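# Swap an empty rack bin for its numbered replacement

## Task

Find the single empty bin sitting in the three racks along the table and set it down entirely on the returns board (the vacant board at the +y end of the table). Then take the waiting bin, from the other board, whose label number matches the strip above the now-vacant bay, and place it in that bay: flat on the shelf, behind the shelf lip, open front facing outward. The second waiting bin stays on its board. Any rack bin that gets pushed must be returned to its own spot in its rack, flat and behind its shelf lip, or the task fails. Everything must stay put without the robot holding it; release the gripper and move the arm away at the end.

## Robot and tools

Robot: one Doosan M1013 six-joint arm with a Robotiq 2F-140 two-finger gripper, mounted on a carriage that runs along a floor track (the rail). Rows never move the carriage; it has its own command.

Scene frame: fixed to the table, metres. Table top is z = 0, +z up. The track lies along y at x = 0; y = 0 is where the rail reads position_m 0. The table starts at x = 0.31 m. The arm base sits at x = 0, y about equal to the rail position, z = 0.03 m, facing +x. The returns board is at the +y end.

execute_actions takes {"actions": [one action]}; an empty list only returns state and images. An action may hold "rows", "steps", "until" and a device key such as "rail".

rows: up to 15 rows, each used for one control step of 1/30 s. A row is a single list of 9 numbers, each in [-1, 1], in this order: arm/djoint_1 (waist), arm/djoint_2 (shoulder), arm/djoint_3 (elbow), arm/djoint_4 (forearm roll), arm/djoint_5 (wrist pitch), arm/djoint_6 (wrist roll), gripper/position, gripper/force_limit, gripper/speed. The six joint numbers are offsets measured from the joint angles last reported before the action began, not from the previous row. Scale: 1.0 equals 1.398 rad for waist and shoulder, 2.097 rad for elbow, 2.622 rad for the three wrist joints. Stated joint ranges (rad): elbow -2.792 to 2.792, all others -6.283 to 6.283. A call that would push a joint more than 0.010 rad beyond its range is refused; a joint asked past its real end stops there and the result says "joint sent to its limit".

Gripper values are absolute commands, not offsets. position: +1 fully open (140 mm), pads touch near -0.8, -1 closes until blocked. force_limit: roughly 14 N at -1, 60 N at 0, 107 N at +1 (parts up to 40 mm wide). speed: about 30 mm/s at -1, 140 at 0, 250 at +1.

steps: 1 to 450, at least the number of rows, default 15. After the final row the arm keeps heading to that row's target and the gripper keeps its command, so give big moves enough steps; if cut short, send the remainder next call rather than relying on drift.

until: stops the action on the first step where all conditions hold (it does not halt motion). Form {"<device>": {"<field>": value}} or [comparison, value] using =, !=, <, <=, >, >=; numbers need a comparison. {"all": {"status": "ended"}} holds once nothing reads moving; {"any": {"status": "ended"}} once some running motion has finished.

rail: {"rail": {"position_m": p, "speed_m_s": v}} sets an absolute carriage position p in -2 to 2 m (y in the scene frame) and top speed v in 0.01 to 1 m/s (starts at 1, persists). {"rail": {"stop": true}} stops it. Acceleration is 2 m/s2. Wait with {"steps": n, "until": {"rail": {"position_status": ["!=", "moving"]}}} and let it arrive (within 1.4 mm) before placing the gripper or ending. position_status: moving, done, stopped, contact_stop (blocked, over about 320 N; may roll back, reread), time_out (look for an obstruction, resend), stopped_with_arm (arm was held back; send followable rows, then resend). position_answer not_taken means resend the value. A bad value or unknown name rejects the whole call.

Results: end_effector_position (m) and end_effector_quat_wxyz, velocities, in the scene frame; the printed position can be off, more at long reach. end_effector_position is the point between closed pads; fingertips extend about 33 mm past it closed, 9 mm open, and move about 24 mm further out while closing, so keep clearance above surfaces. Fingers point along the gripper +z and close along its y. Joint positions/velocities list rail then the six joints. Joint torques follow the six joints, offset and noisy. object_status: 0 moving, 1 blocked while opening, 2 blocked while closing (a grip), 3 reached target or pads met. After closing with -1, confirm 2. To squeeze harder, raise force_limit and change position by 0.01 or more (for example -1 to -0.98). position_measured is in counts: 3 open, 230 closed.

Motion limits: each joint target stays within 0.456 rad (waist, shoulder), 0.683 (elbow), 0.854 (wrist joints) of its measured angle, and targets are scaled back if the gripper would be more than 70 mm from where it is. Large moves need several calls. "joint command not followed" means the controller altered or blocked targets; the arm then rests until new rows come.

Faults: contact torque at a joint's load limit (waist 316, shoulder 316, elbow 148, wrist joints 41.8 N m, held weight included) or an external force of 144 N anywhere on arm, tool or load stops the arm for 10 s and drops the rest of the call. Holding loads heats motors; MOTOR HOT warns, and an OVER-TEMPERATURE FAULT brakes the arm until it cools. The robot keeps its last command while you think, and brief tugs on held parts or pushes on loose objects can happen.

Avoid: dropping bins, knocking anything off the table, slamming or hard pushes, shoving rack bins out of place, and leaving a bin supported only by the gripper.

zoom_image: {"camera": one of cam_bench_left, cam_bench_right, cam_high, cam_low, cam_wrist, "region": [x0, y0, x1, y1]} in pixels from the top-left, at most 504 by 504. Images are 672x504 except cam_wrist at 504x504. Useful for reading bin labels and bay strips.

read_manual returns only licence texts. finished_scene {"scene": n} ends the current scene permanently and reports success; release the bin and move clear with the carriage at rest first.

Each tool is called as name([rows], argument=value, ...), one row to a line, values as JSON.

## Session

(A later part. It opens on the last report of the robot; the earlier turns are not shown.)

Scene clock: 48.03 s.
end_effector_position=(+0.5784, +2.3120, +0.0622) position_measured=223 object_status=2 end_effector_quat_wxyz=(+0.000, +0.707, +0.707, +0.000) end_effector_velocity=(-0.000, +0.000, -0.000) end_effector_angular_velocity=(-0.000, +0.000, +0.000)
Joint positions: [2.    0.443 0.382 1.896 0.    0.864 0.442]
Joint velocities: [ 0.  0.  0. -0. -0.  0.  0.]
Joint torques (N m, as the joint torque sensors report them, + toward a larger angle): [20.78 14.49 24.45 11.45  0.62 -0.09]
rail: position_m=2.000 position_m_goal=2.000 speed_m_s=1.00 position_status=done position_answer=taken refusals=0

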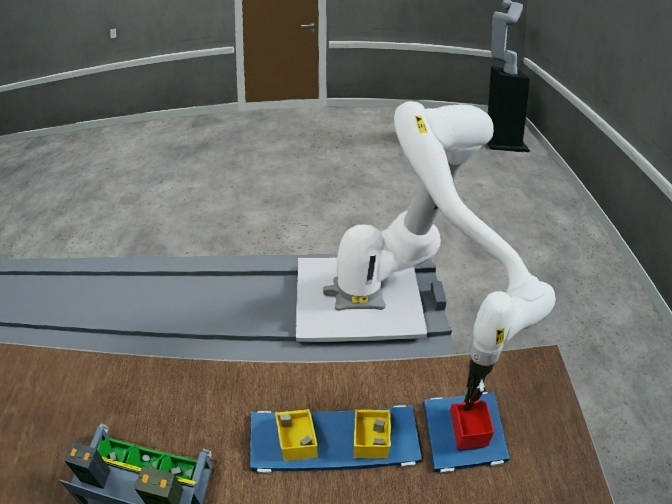

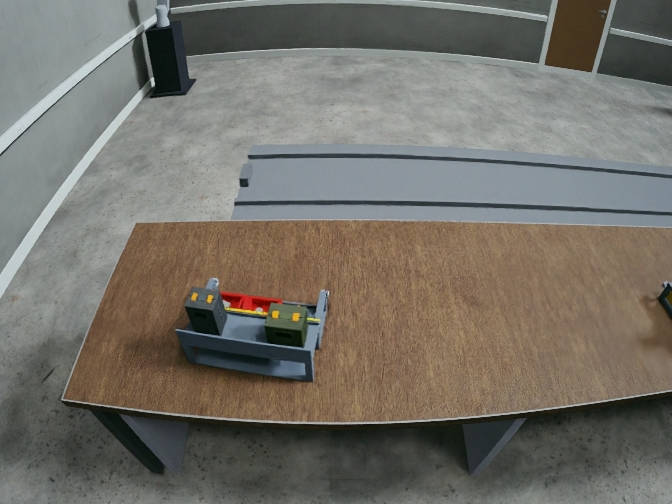

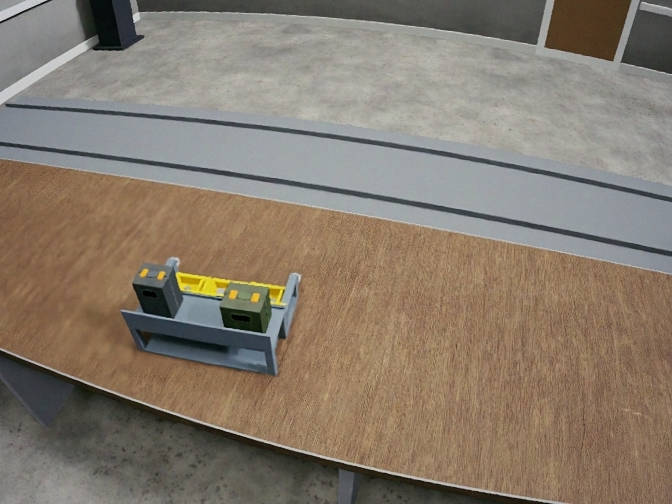

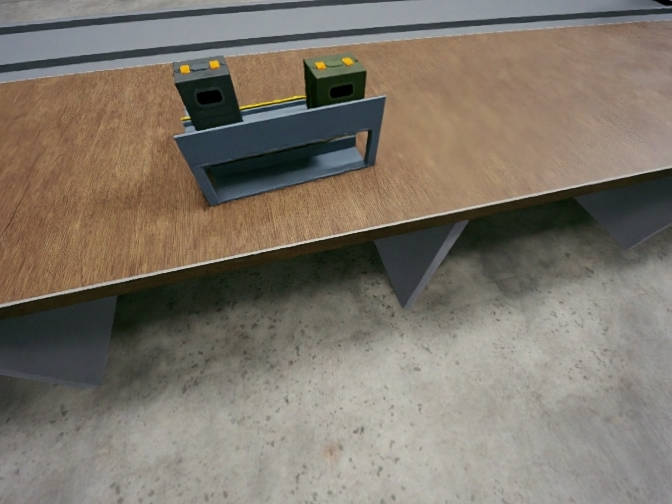

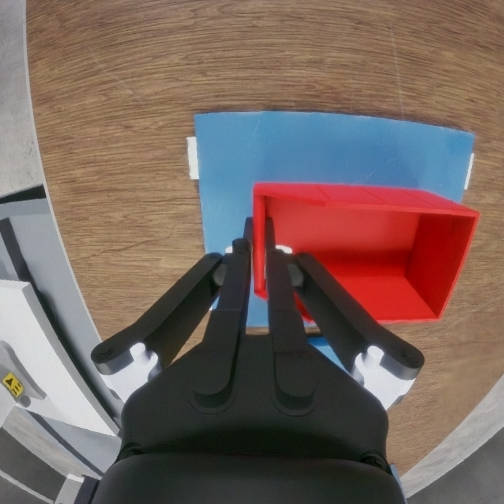

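execute_actions([
  {"rows":[[0,-0.003,0,0,0,0,-0.4,0.5,0],[0,-0.003,0,0,0,0,-0.4,0.5,0],[0,-0.003,0,0,0,0,-0.4,0.5,0],[0,-0.003,0,0,0,0,-0.4,0.5,0],[0,-0.003,0,0,0,0,-0.4,0.5,0],[0,-0.003,0,0,0,0,-0.4,0.5,0],[0,-0.003,0,0,0,0,-0.4,0.5,0],[0,-0.003,0,0,0,0,-0.4,0.5,0],[0,-0.05,-0.022,0,0.045,0,-0.4,0.5,0]],"steps":22},
])

execute_actions([
  {"rows":[[-0.317,-0.319,0.1465,0,0.052,-0.1686,-0.4,0.5,0]],"steps":30},
])

zoom_image(camera="cam_wrist", region=[280,100,504,380])

Scene clock: 53.23 s.
end_effector_position=(+0.5764, +2.3112, +0.1285) position_measured=179 object_status=3 end_effector_quat_wxyz=(-0.000, +0.707, +0.707, -0.001) end_effector_velocity=(+0.000, -0.000, +0.002) end_effector_angular_velocity=(+0.000, -0.000, -0.000)
Joint positions: [ 2.     0.443  0.312  1.849 -0.     0.981  0.442]
Joint velocities: [ 0.    -0.    -0.002 -0.001  0.     0.002 -0.   ]
Joint torques (N m, as the joint torque sensors report them, + toward a larger angle): [  0.92 -63.46 -33.66   3.92   0.18   0.15]
rail: position_m=2.000 position_m_goal=2.000 speed_m_s=1.00 position_status=done position_answer=taken refusals=0

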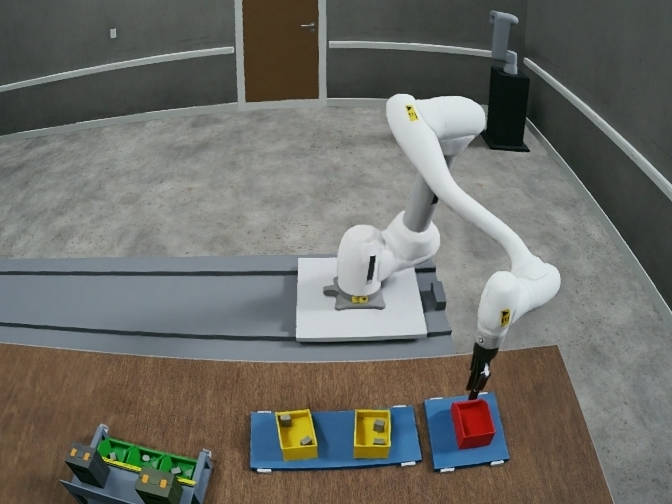

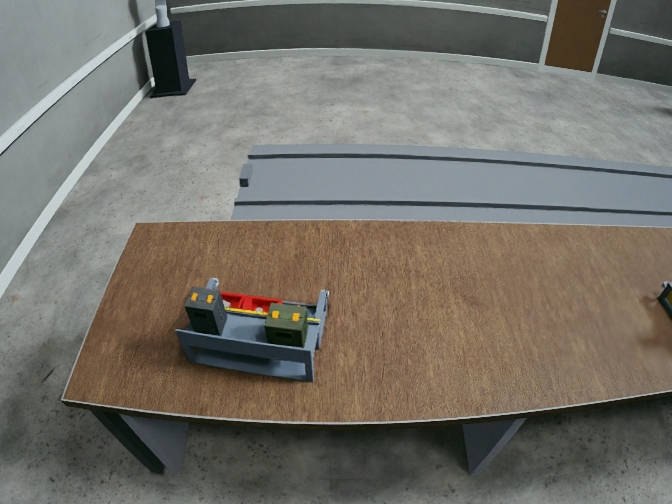

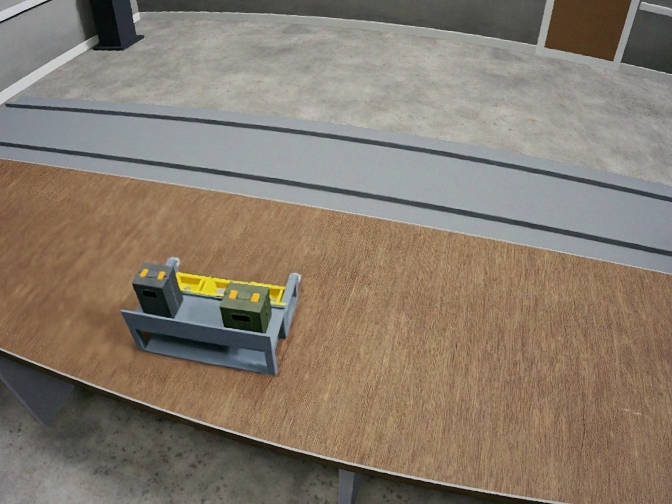

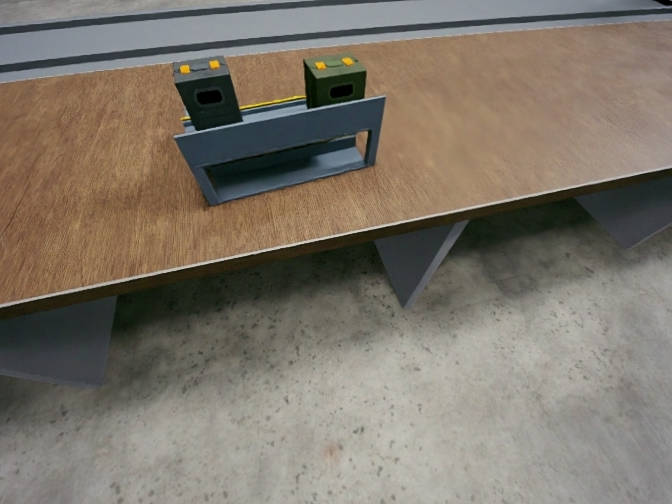

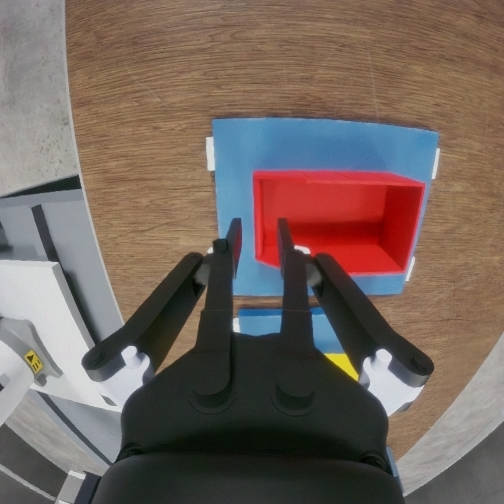

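Scene clock: 54.23 s.
end_effector_position=(+0.4207, +2.0342, +0.2201) position_measured=179 object_status=3 end_effector_quat_wxyz=(+0.000, +0.707, +0.707, +0.000) end_effector_velocity=(-0.003, -0.002, +0.000) end_effector_angular_velocity=(-0.000, +0.000, +0.001)
Joint positions: [ 2.    -0.    -0.133  2.156  0.     1.118  0.001]
Joint velocities: [ 0.    -0.004 -0.005  0.004 -0.     0.002 -0.004]
Joint torques (N m, as the joint torque sensors report them, + toward a larger angle): [ -2.21 -22.4  -36.04   4.11   0.09  -0.19]
rail: position_m=2.000 position_m_goal=2.000 speed_m_s=1.00 position_status=done position_answer=taken refusals=0

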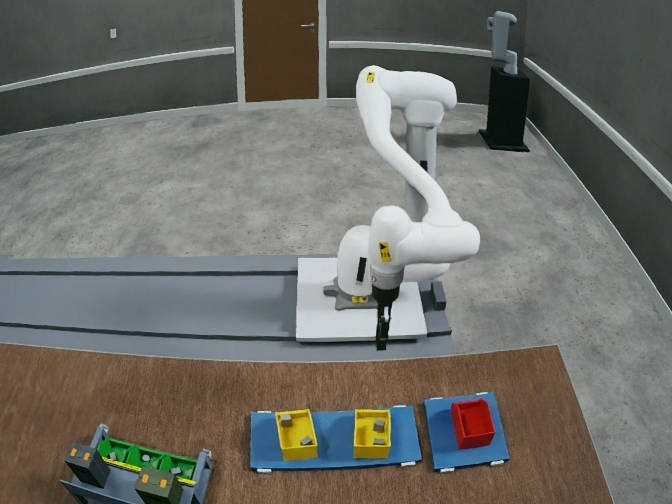

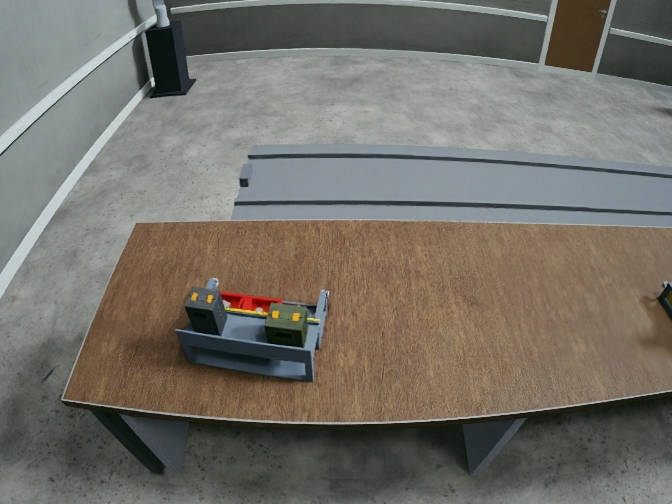

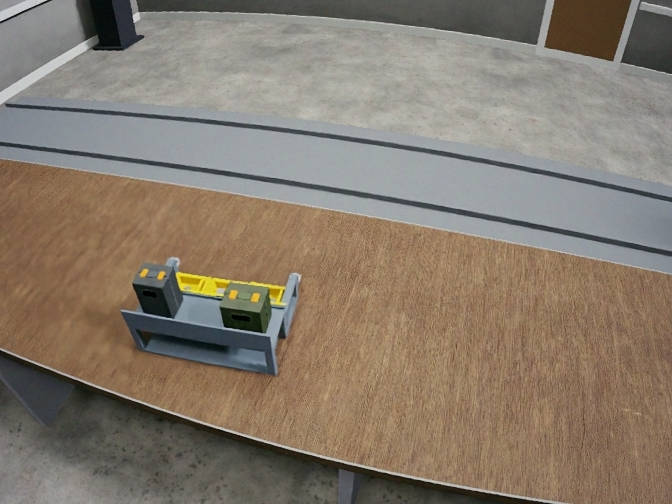

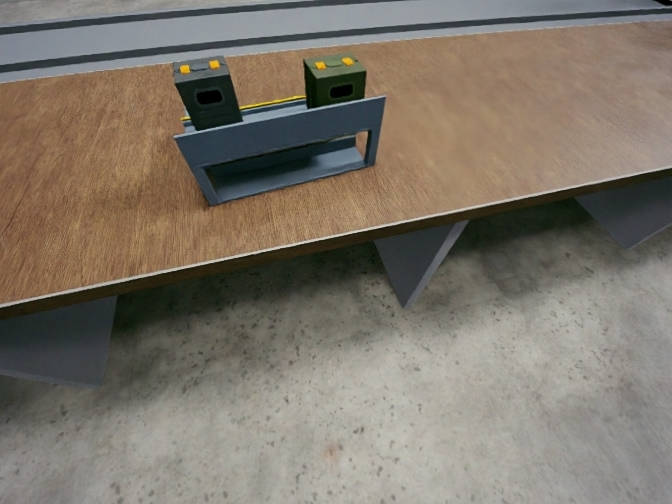

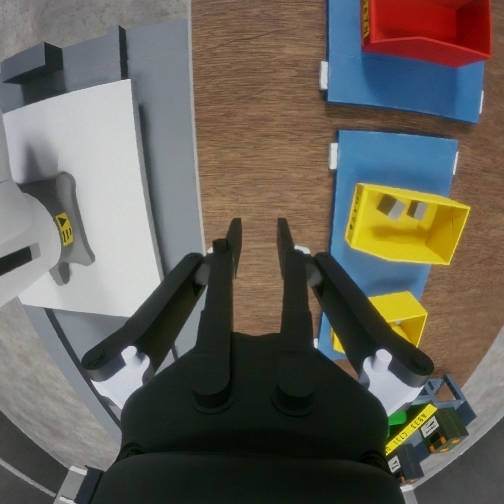

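Region (280, 100, 504, 380) of cam_wrist's 504x504 image, scaled by 1.800, with more detail than that image has; it fills the left 403 columns of this view, and the rest is white.

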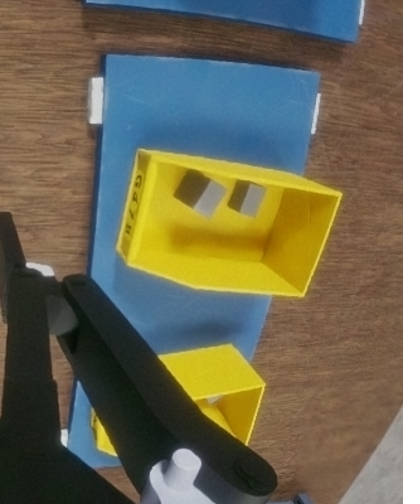

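execute_actions([
  {"rail":{"position_m":1.8},"rows":[[0,0.104,0.0285,0,-0.078,0,-0.4,0.5,0]],"steps":24},
])

zoom_image(camera="cam_wrist", region=[280,0,504,320])

Scene clock: 56.40 s.
end_effector_position=(+0.4500, +1.8342, +0.1282) position_measured=179 object_status=3 end_effector_quat_wxyz=(+0.000, +0.707, +0.707, +0.000) end_effector_velocity=(+0.000, +0.000, -0.000) end_effector_angular_velocity=(+0.000, +0.000, -0.000)
Joint positions: [ 1.8   -0.     0.012  2.216 -0.     0.913  0.001]
Joint velocities: [ 0. -0.  0.  0.  0. -0. -0.]
Joint torques (N m, as the joint torque sensors report them, + toward a larger angle): [  0.45 -34.2  -31.91   3.59   0.14   0.22]
rail: position_m=1.800 position_m_goal=1.800 speed_m_s=1.00 position_status=done position_answer=taken refusals=0

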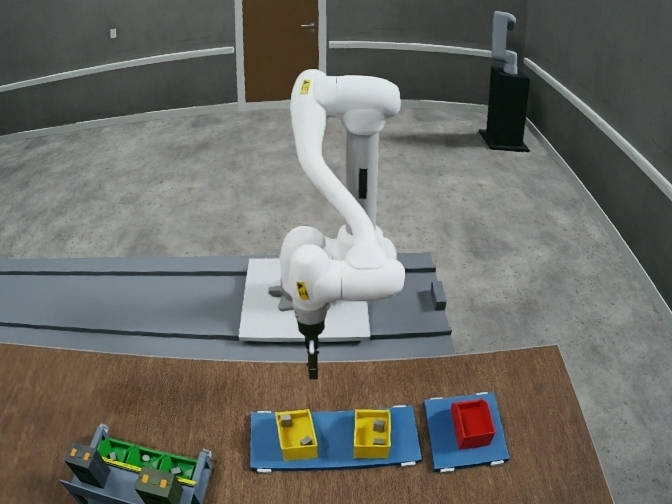

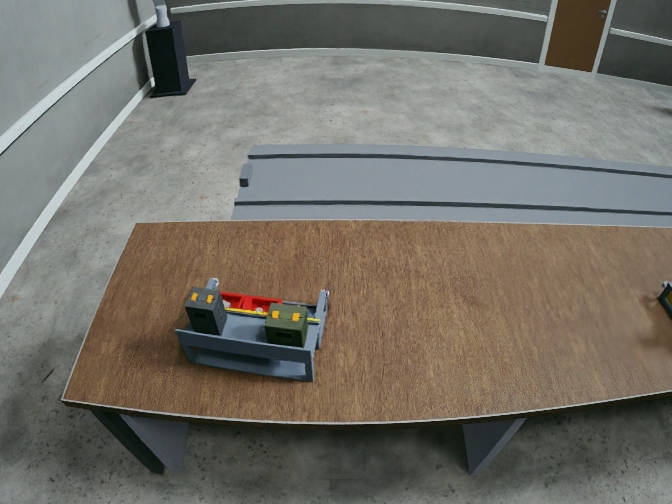

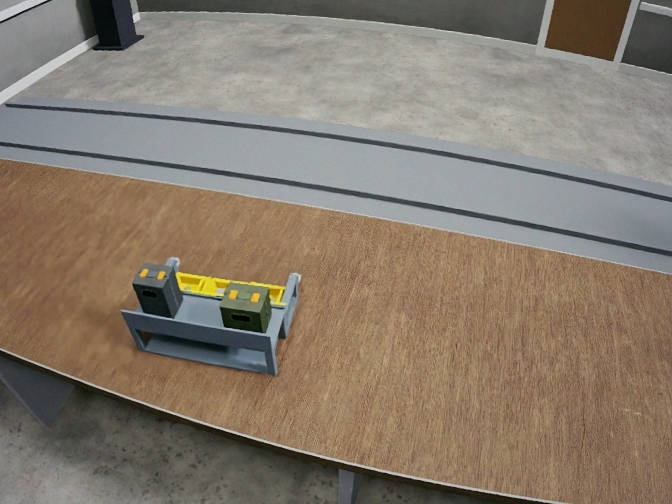

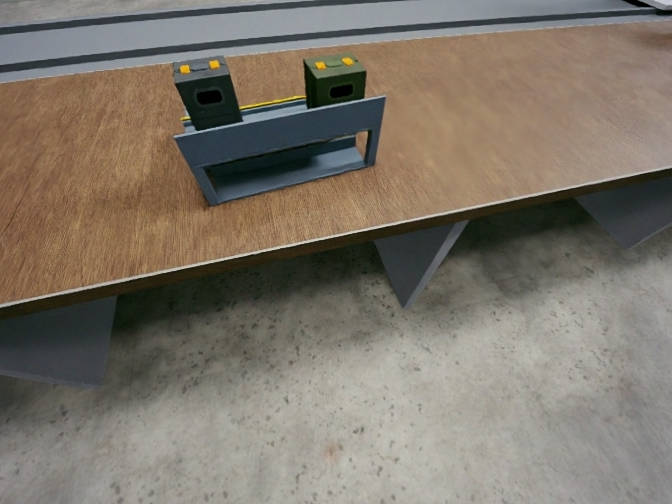

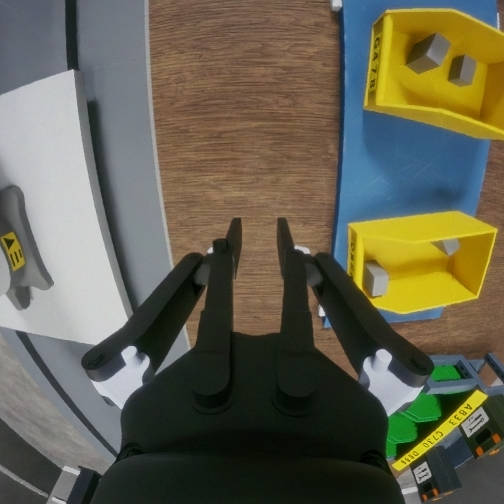

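Region (280, 0, 504, 320) of cam_wrist's 504x504 image, scaled by 1.575, with more detail than that image has; it fills the left 353 columns of this view, and the rest is white.

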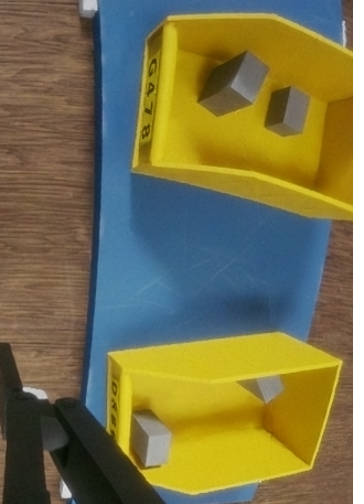

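execute_actions([
  {"rail":{"position_m":1.97},"rows":[[0,0.1345,-0.103,0,0.0107,0.038,-0.4,0.5,0]],"steps":25},
])

Scene clock: 58.30 s.
end_effector_position=(+0.5751, +2.0045, +0.1284) position_measured=179 object_status=3 end_effector_quat_wxyz=(-0.000, +0.742, +0.671, +0.000) end_effector_velocity=(+0.000, -0.000, -0.000) end_effector_angular_velocity=(-0.001, +0.000, +0.001)
Joint positions: [ 1.97  -0.     0.2    2.     0.     0.941  0.1  ]
Joint velocities: [ 0.     0.     0.    -0.    -0.001  0.     0.   ]
Joint torques (N m, as the joint torque sensors report them, + toward a larger angle): [  0.71 -52.95 -32.63   3.71   0.11   0.11]
rail: position_m=1.970 position_m_goal=1.970 speed_m_s=1.00 position_status=done position_answer=taken refusals=0

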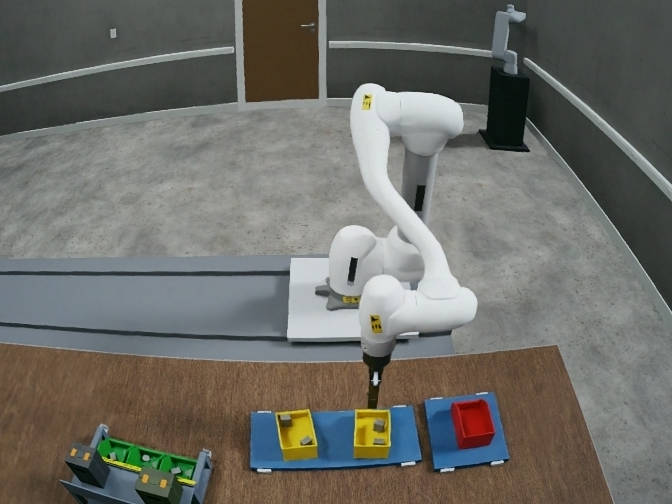

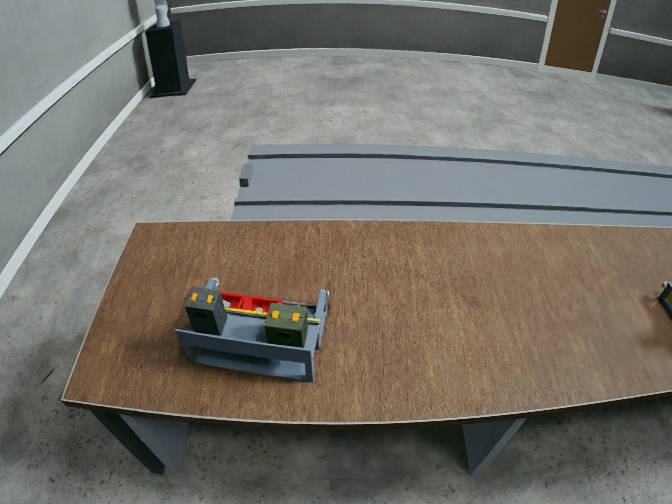

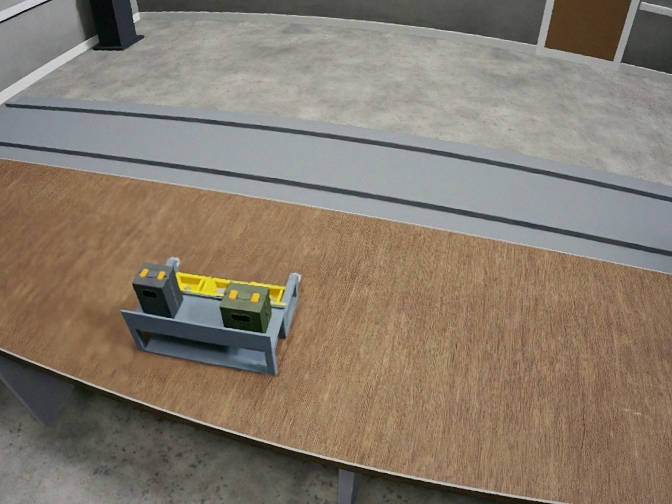

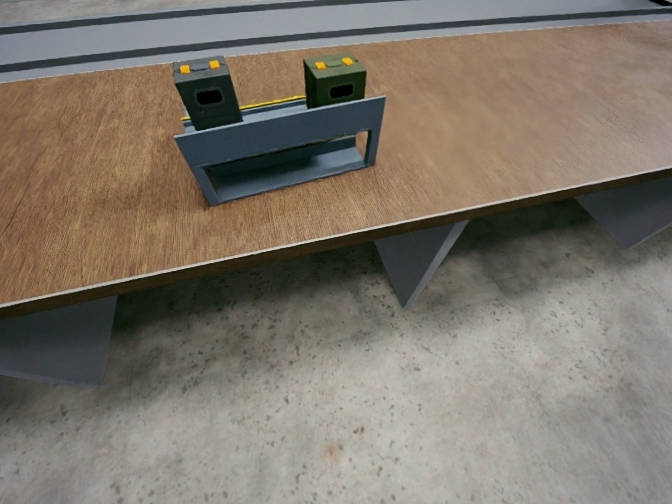

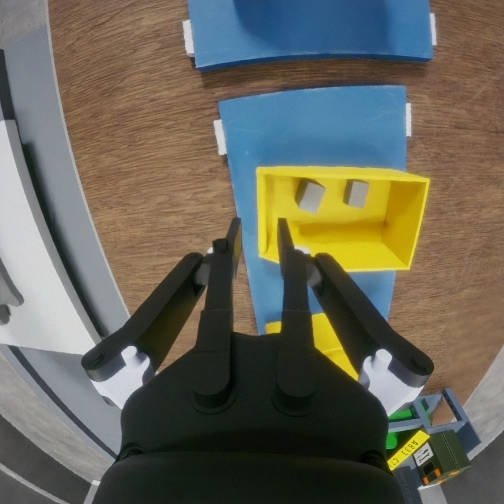

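execute_actions([
  {"rows":[[0,0.046,0.018,0,-0.0388,0,-0.4,0.5,0]],"steps":18},
])

execute_actions([
  {"rows":[[0,0,0,0,0,0,-1,1,-0.3]],"steps":18},
])

execute_actions([
  {"rows":[[0,-0.015,-0.006,0,0.013,0,-1,1,-0.3],[0,-0.015,-0.006,0,0.013,0,-1,1,-0.3],[0,-0.015,-0.006,0,0.013,0,-1,1,-0.3],[0,-0.03,-0.01,0,0.024,0,-1,1,-0.3],[0,-0.03,-0.01,0,0.024,0,-1,1,-0.3],[0,-0.285,0.0568,0,0.1065,0,-1,1,-0.3]],"steps":32},
])

Scene clock: 61.20 s.
end_effector_position=(+0.5779, +2.0045, +0.0749) position_measured=179 object_status=3 end_effector_quat_wxyz=(-0.000, +0.742, +0.671, -0.000) end_effector_velocity=(-0.000, +0.000, -0.000) end_effector_angular_velocity=(+0.000, +0.000, -0.000)
Joint positions: [ 1.97  -0.     0.264  2.038  0.     0.839  0.1  ]
Joint velocities: [ 0.  0.  0.  0.  0. -0. -0.]
Joint torques (N m, as the joint torque sensors report them, + toward a larger angle): [  0.65 -55.5  -30.07   3.46   0.09   0.17]
rail: position_m=1.970 position_m_goal=1.970 speed_m_s=1.00 position_status=done position_answer=taken refusals=0

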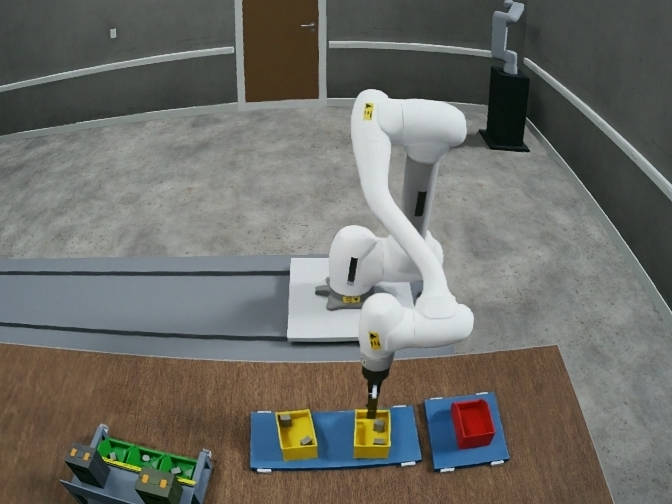

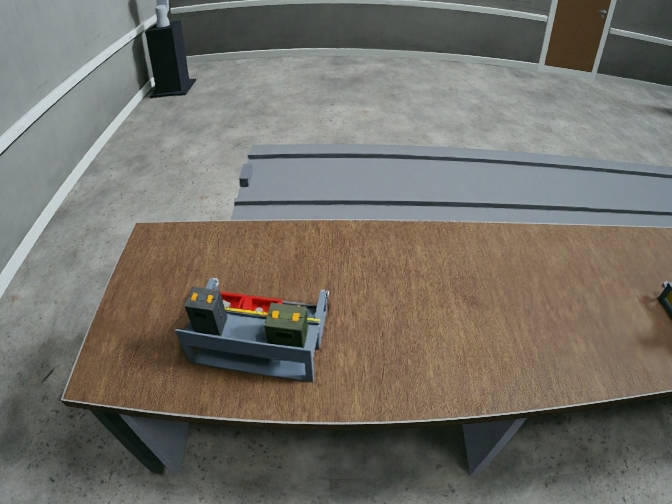

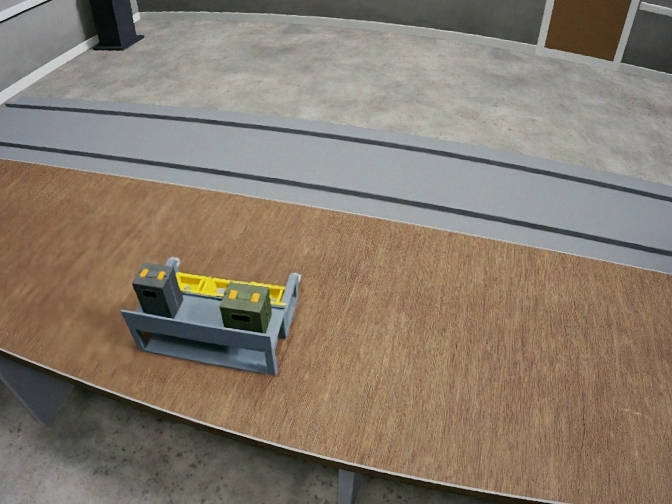

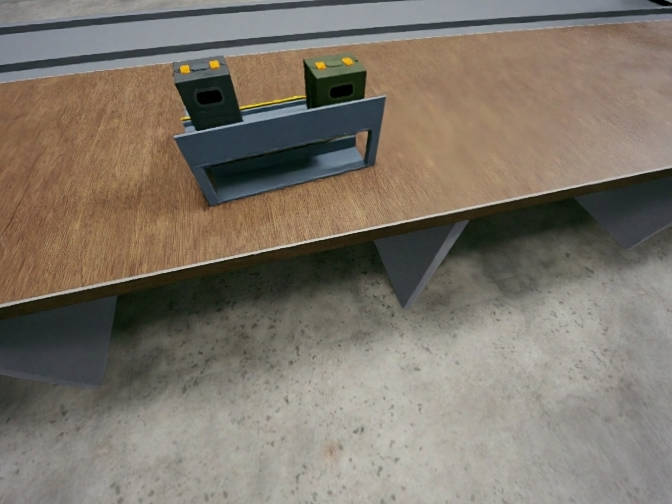

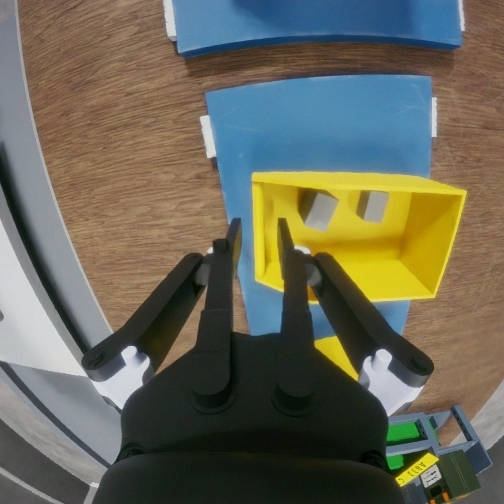

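Scene clock: 61.80 s.
end_effector_position=(+0.5779, +2.0045, +0.0749) position_measured=225 object_status=2 end_effector_quat_wxyz=(-0.000, +0.742, +0.671, -0.000) end_effector_velocity=(+0.000, +0.000, +0.000) end_effector_angular_velocity=(+0.000, -0.000, +0.000)
Joint positions: [ 1.97  -0.     0.265  2.038  0.     0.839  0.1  ]
Joint velocities: [ 0. -0.  0. -0.  0. -0. -0.]
Joint torques (N m, as the joint torque sensors report them, + toward a larger angle): [  1.16 -41.24 -21.2    3.32  -1.6   -0.07]
rail: position_m=1.970 position_m_goal=1.970 speed_m_s=1.00 position_status=done position_answer=taken refusals=0

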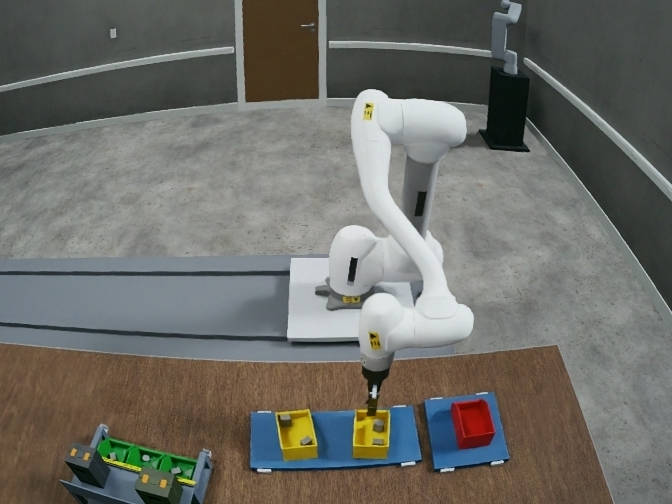

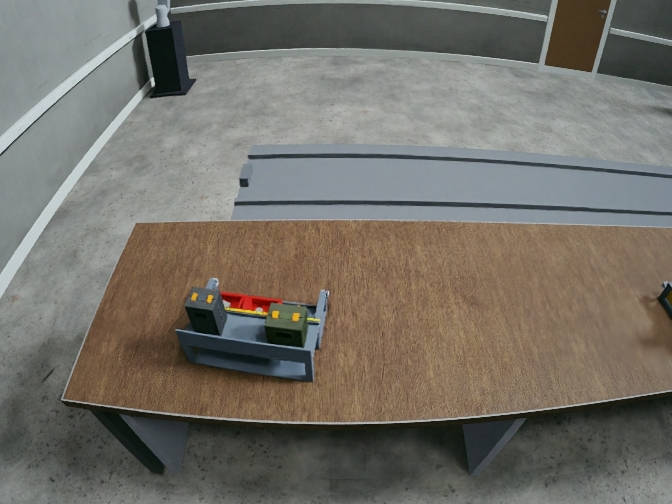

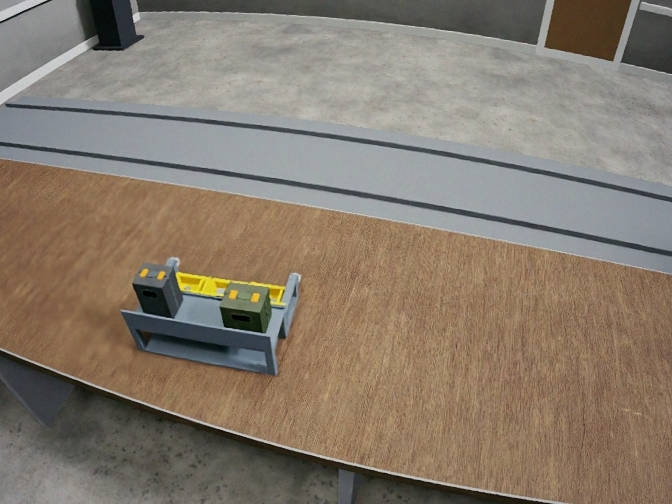

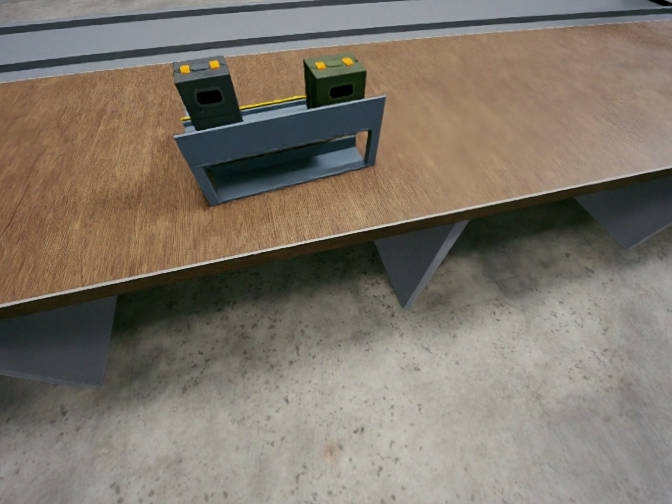

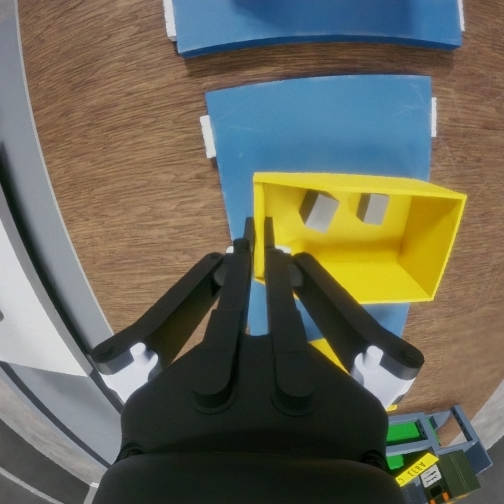

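Scene clock: 62.87 s.
end_effector_position=(+0.4200, +2.0045, +0.2201) position_measured=225 object_status=2 end_effector_quat_wxyz=(-0.000, +0.742, +0.671, -0.000) end_effector_velocity=(-0.000, +0.000, +0.000) end_effector_angular_velocity=(-0.000, -0.000, +0.000)
Joint positions: [ 1.97  -0.    -0.134  2.157  0.     1.119  0.1  ]
Joint velocities: [ 0.    -0.    -0.001  0.    -0.     0.    -0.   ]
Joint torques (N m, as the joint torque sensors report them, + toward a larger angle): [  0.58 -24.19 -38.35   4.17  -0.28   0.24]
rail: position_m=1.970 position_m_goal=1.970 speed_m_s=1.00 position_status=done position_answer=taken refusals=0

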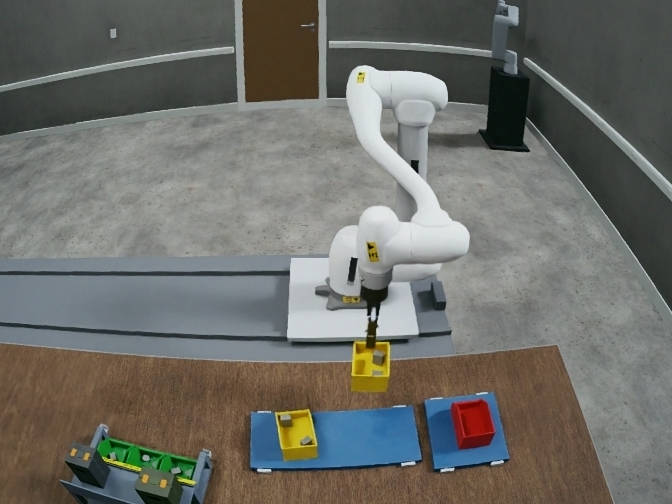

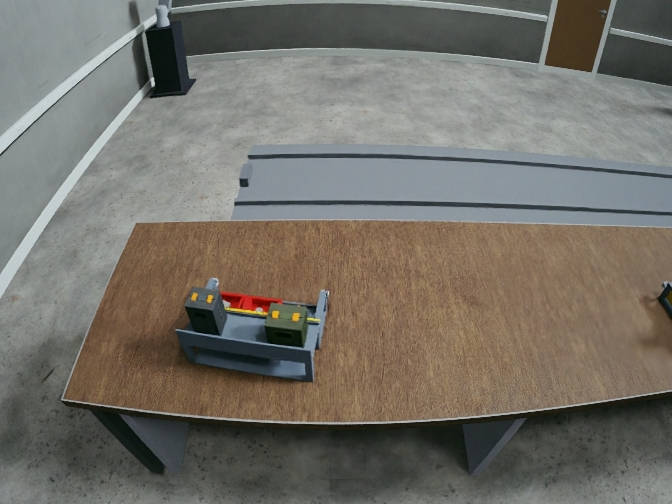

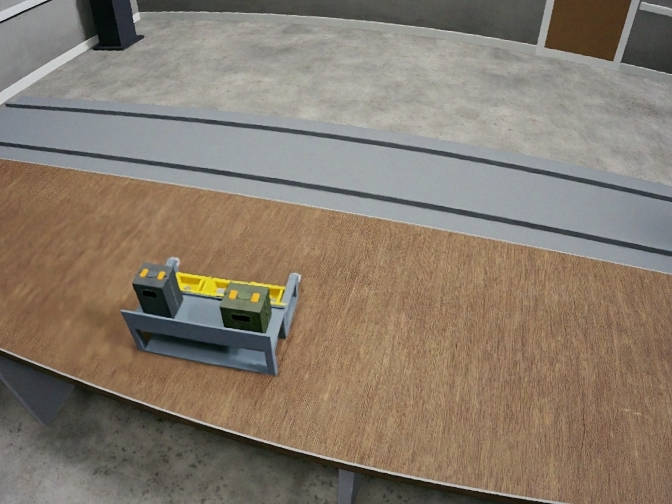

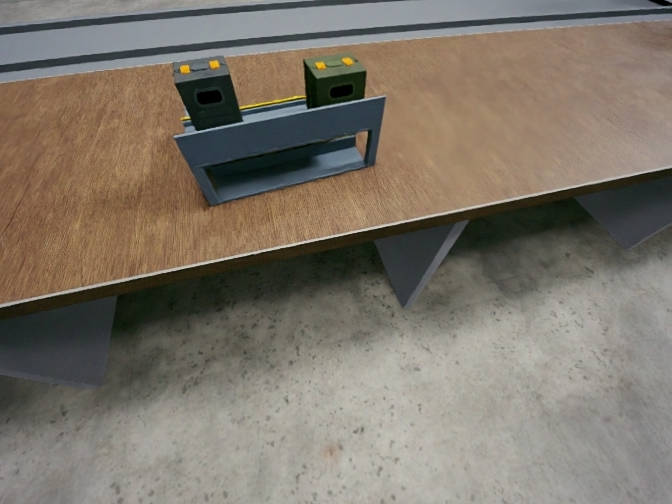

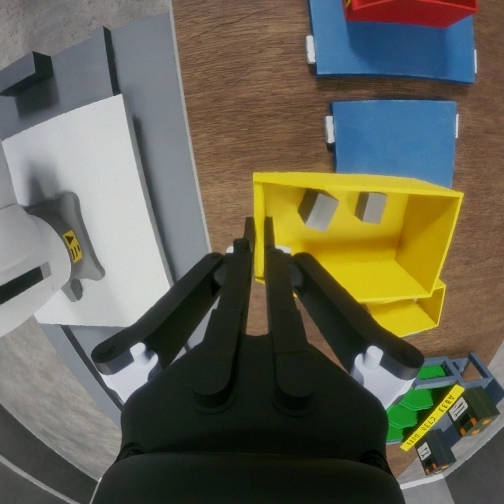

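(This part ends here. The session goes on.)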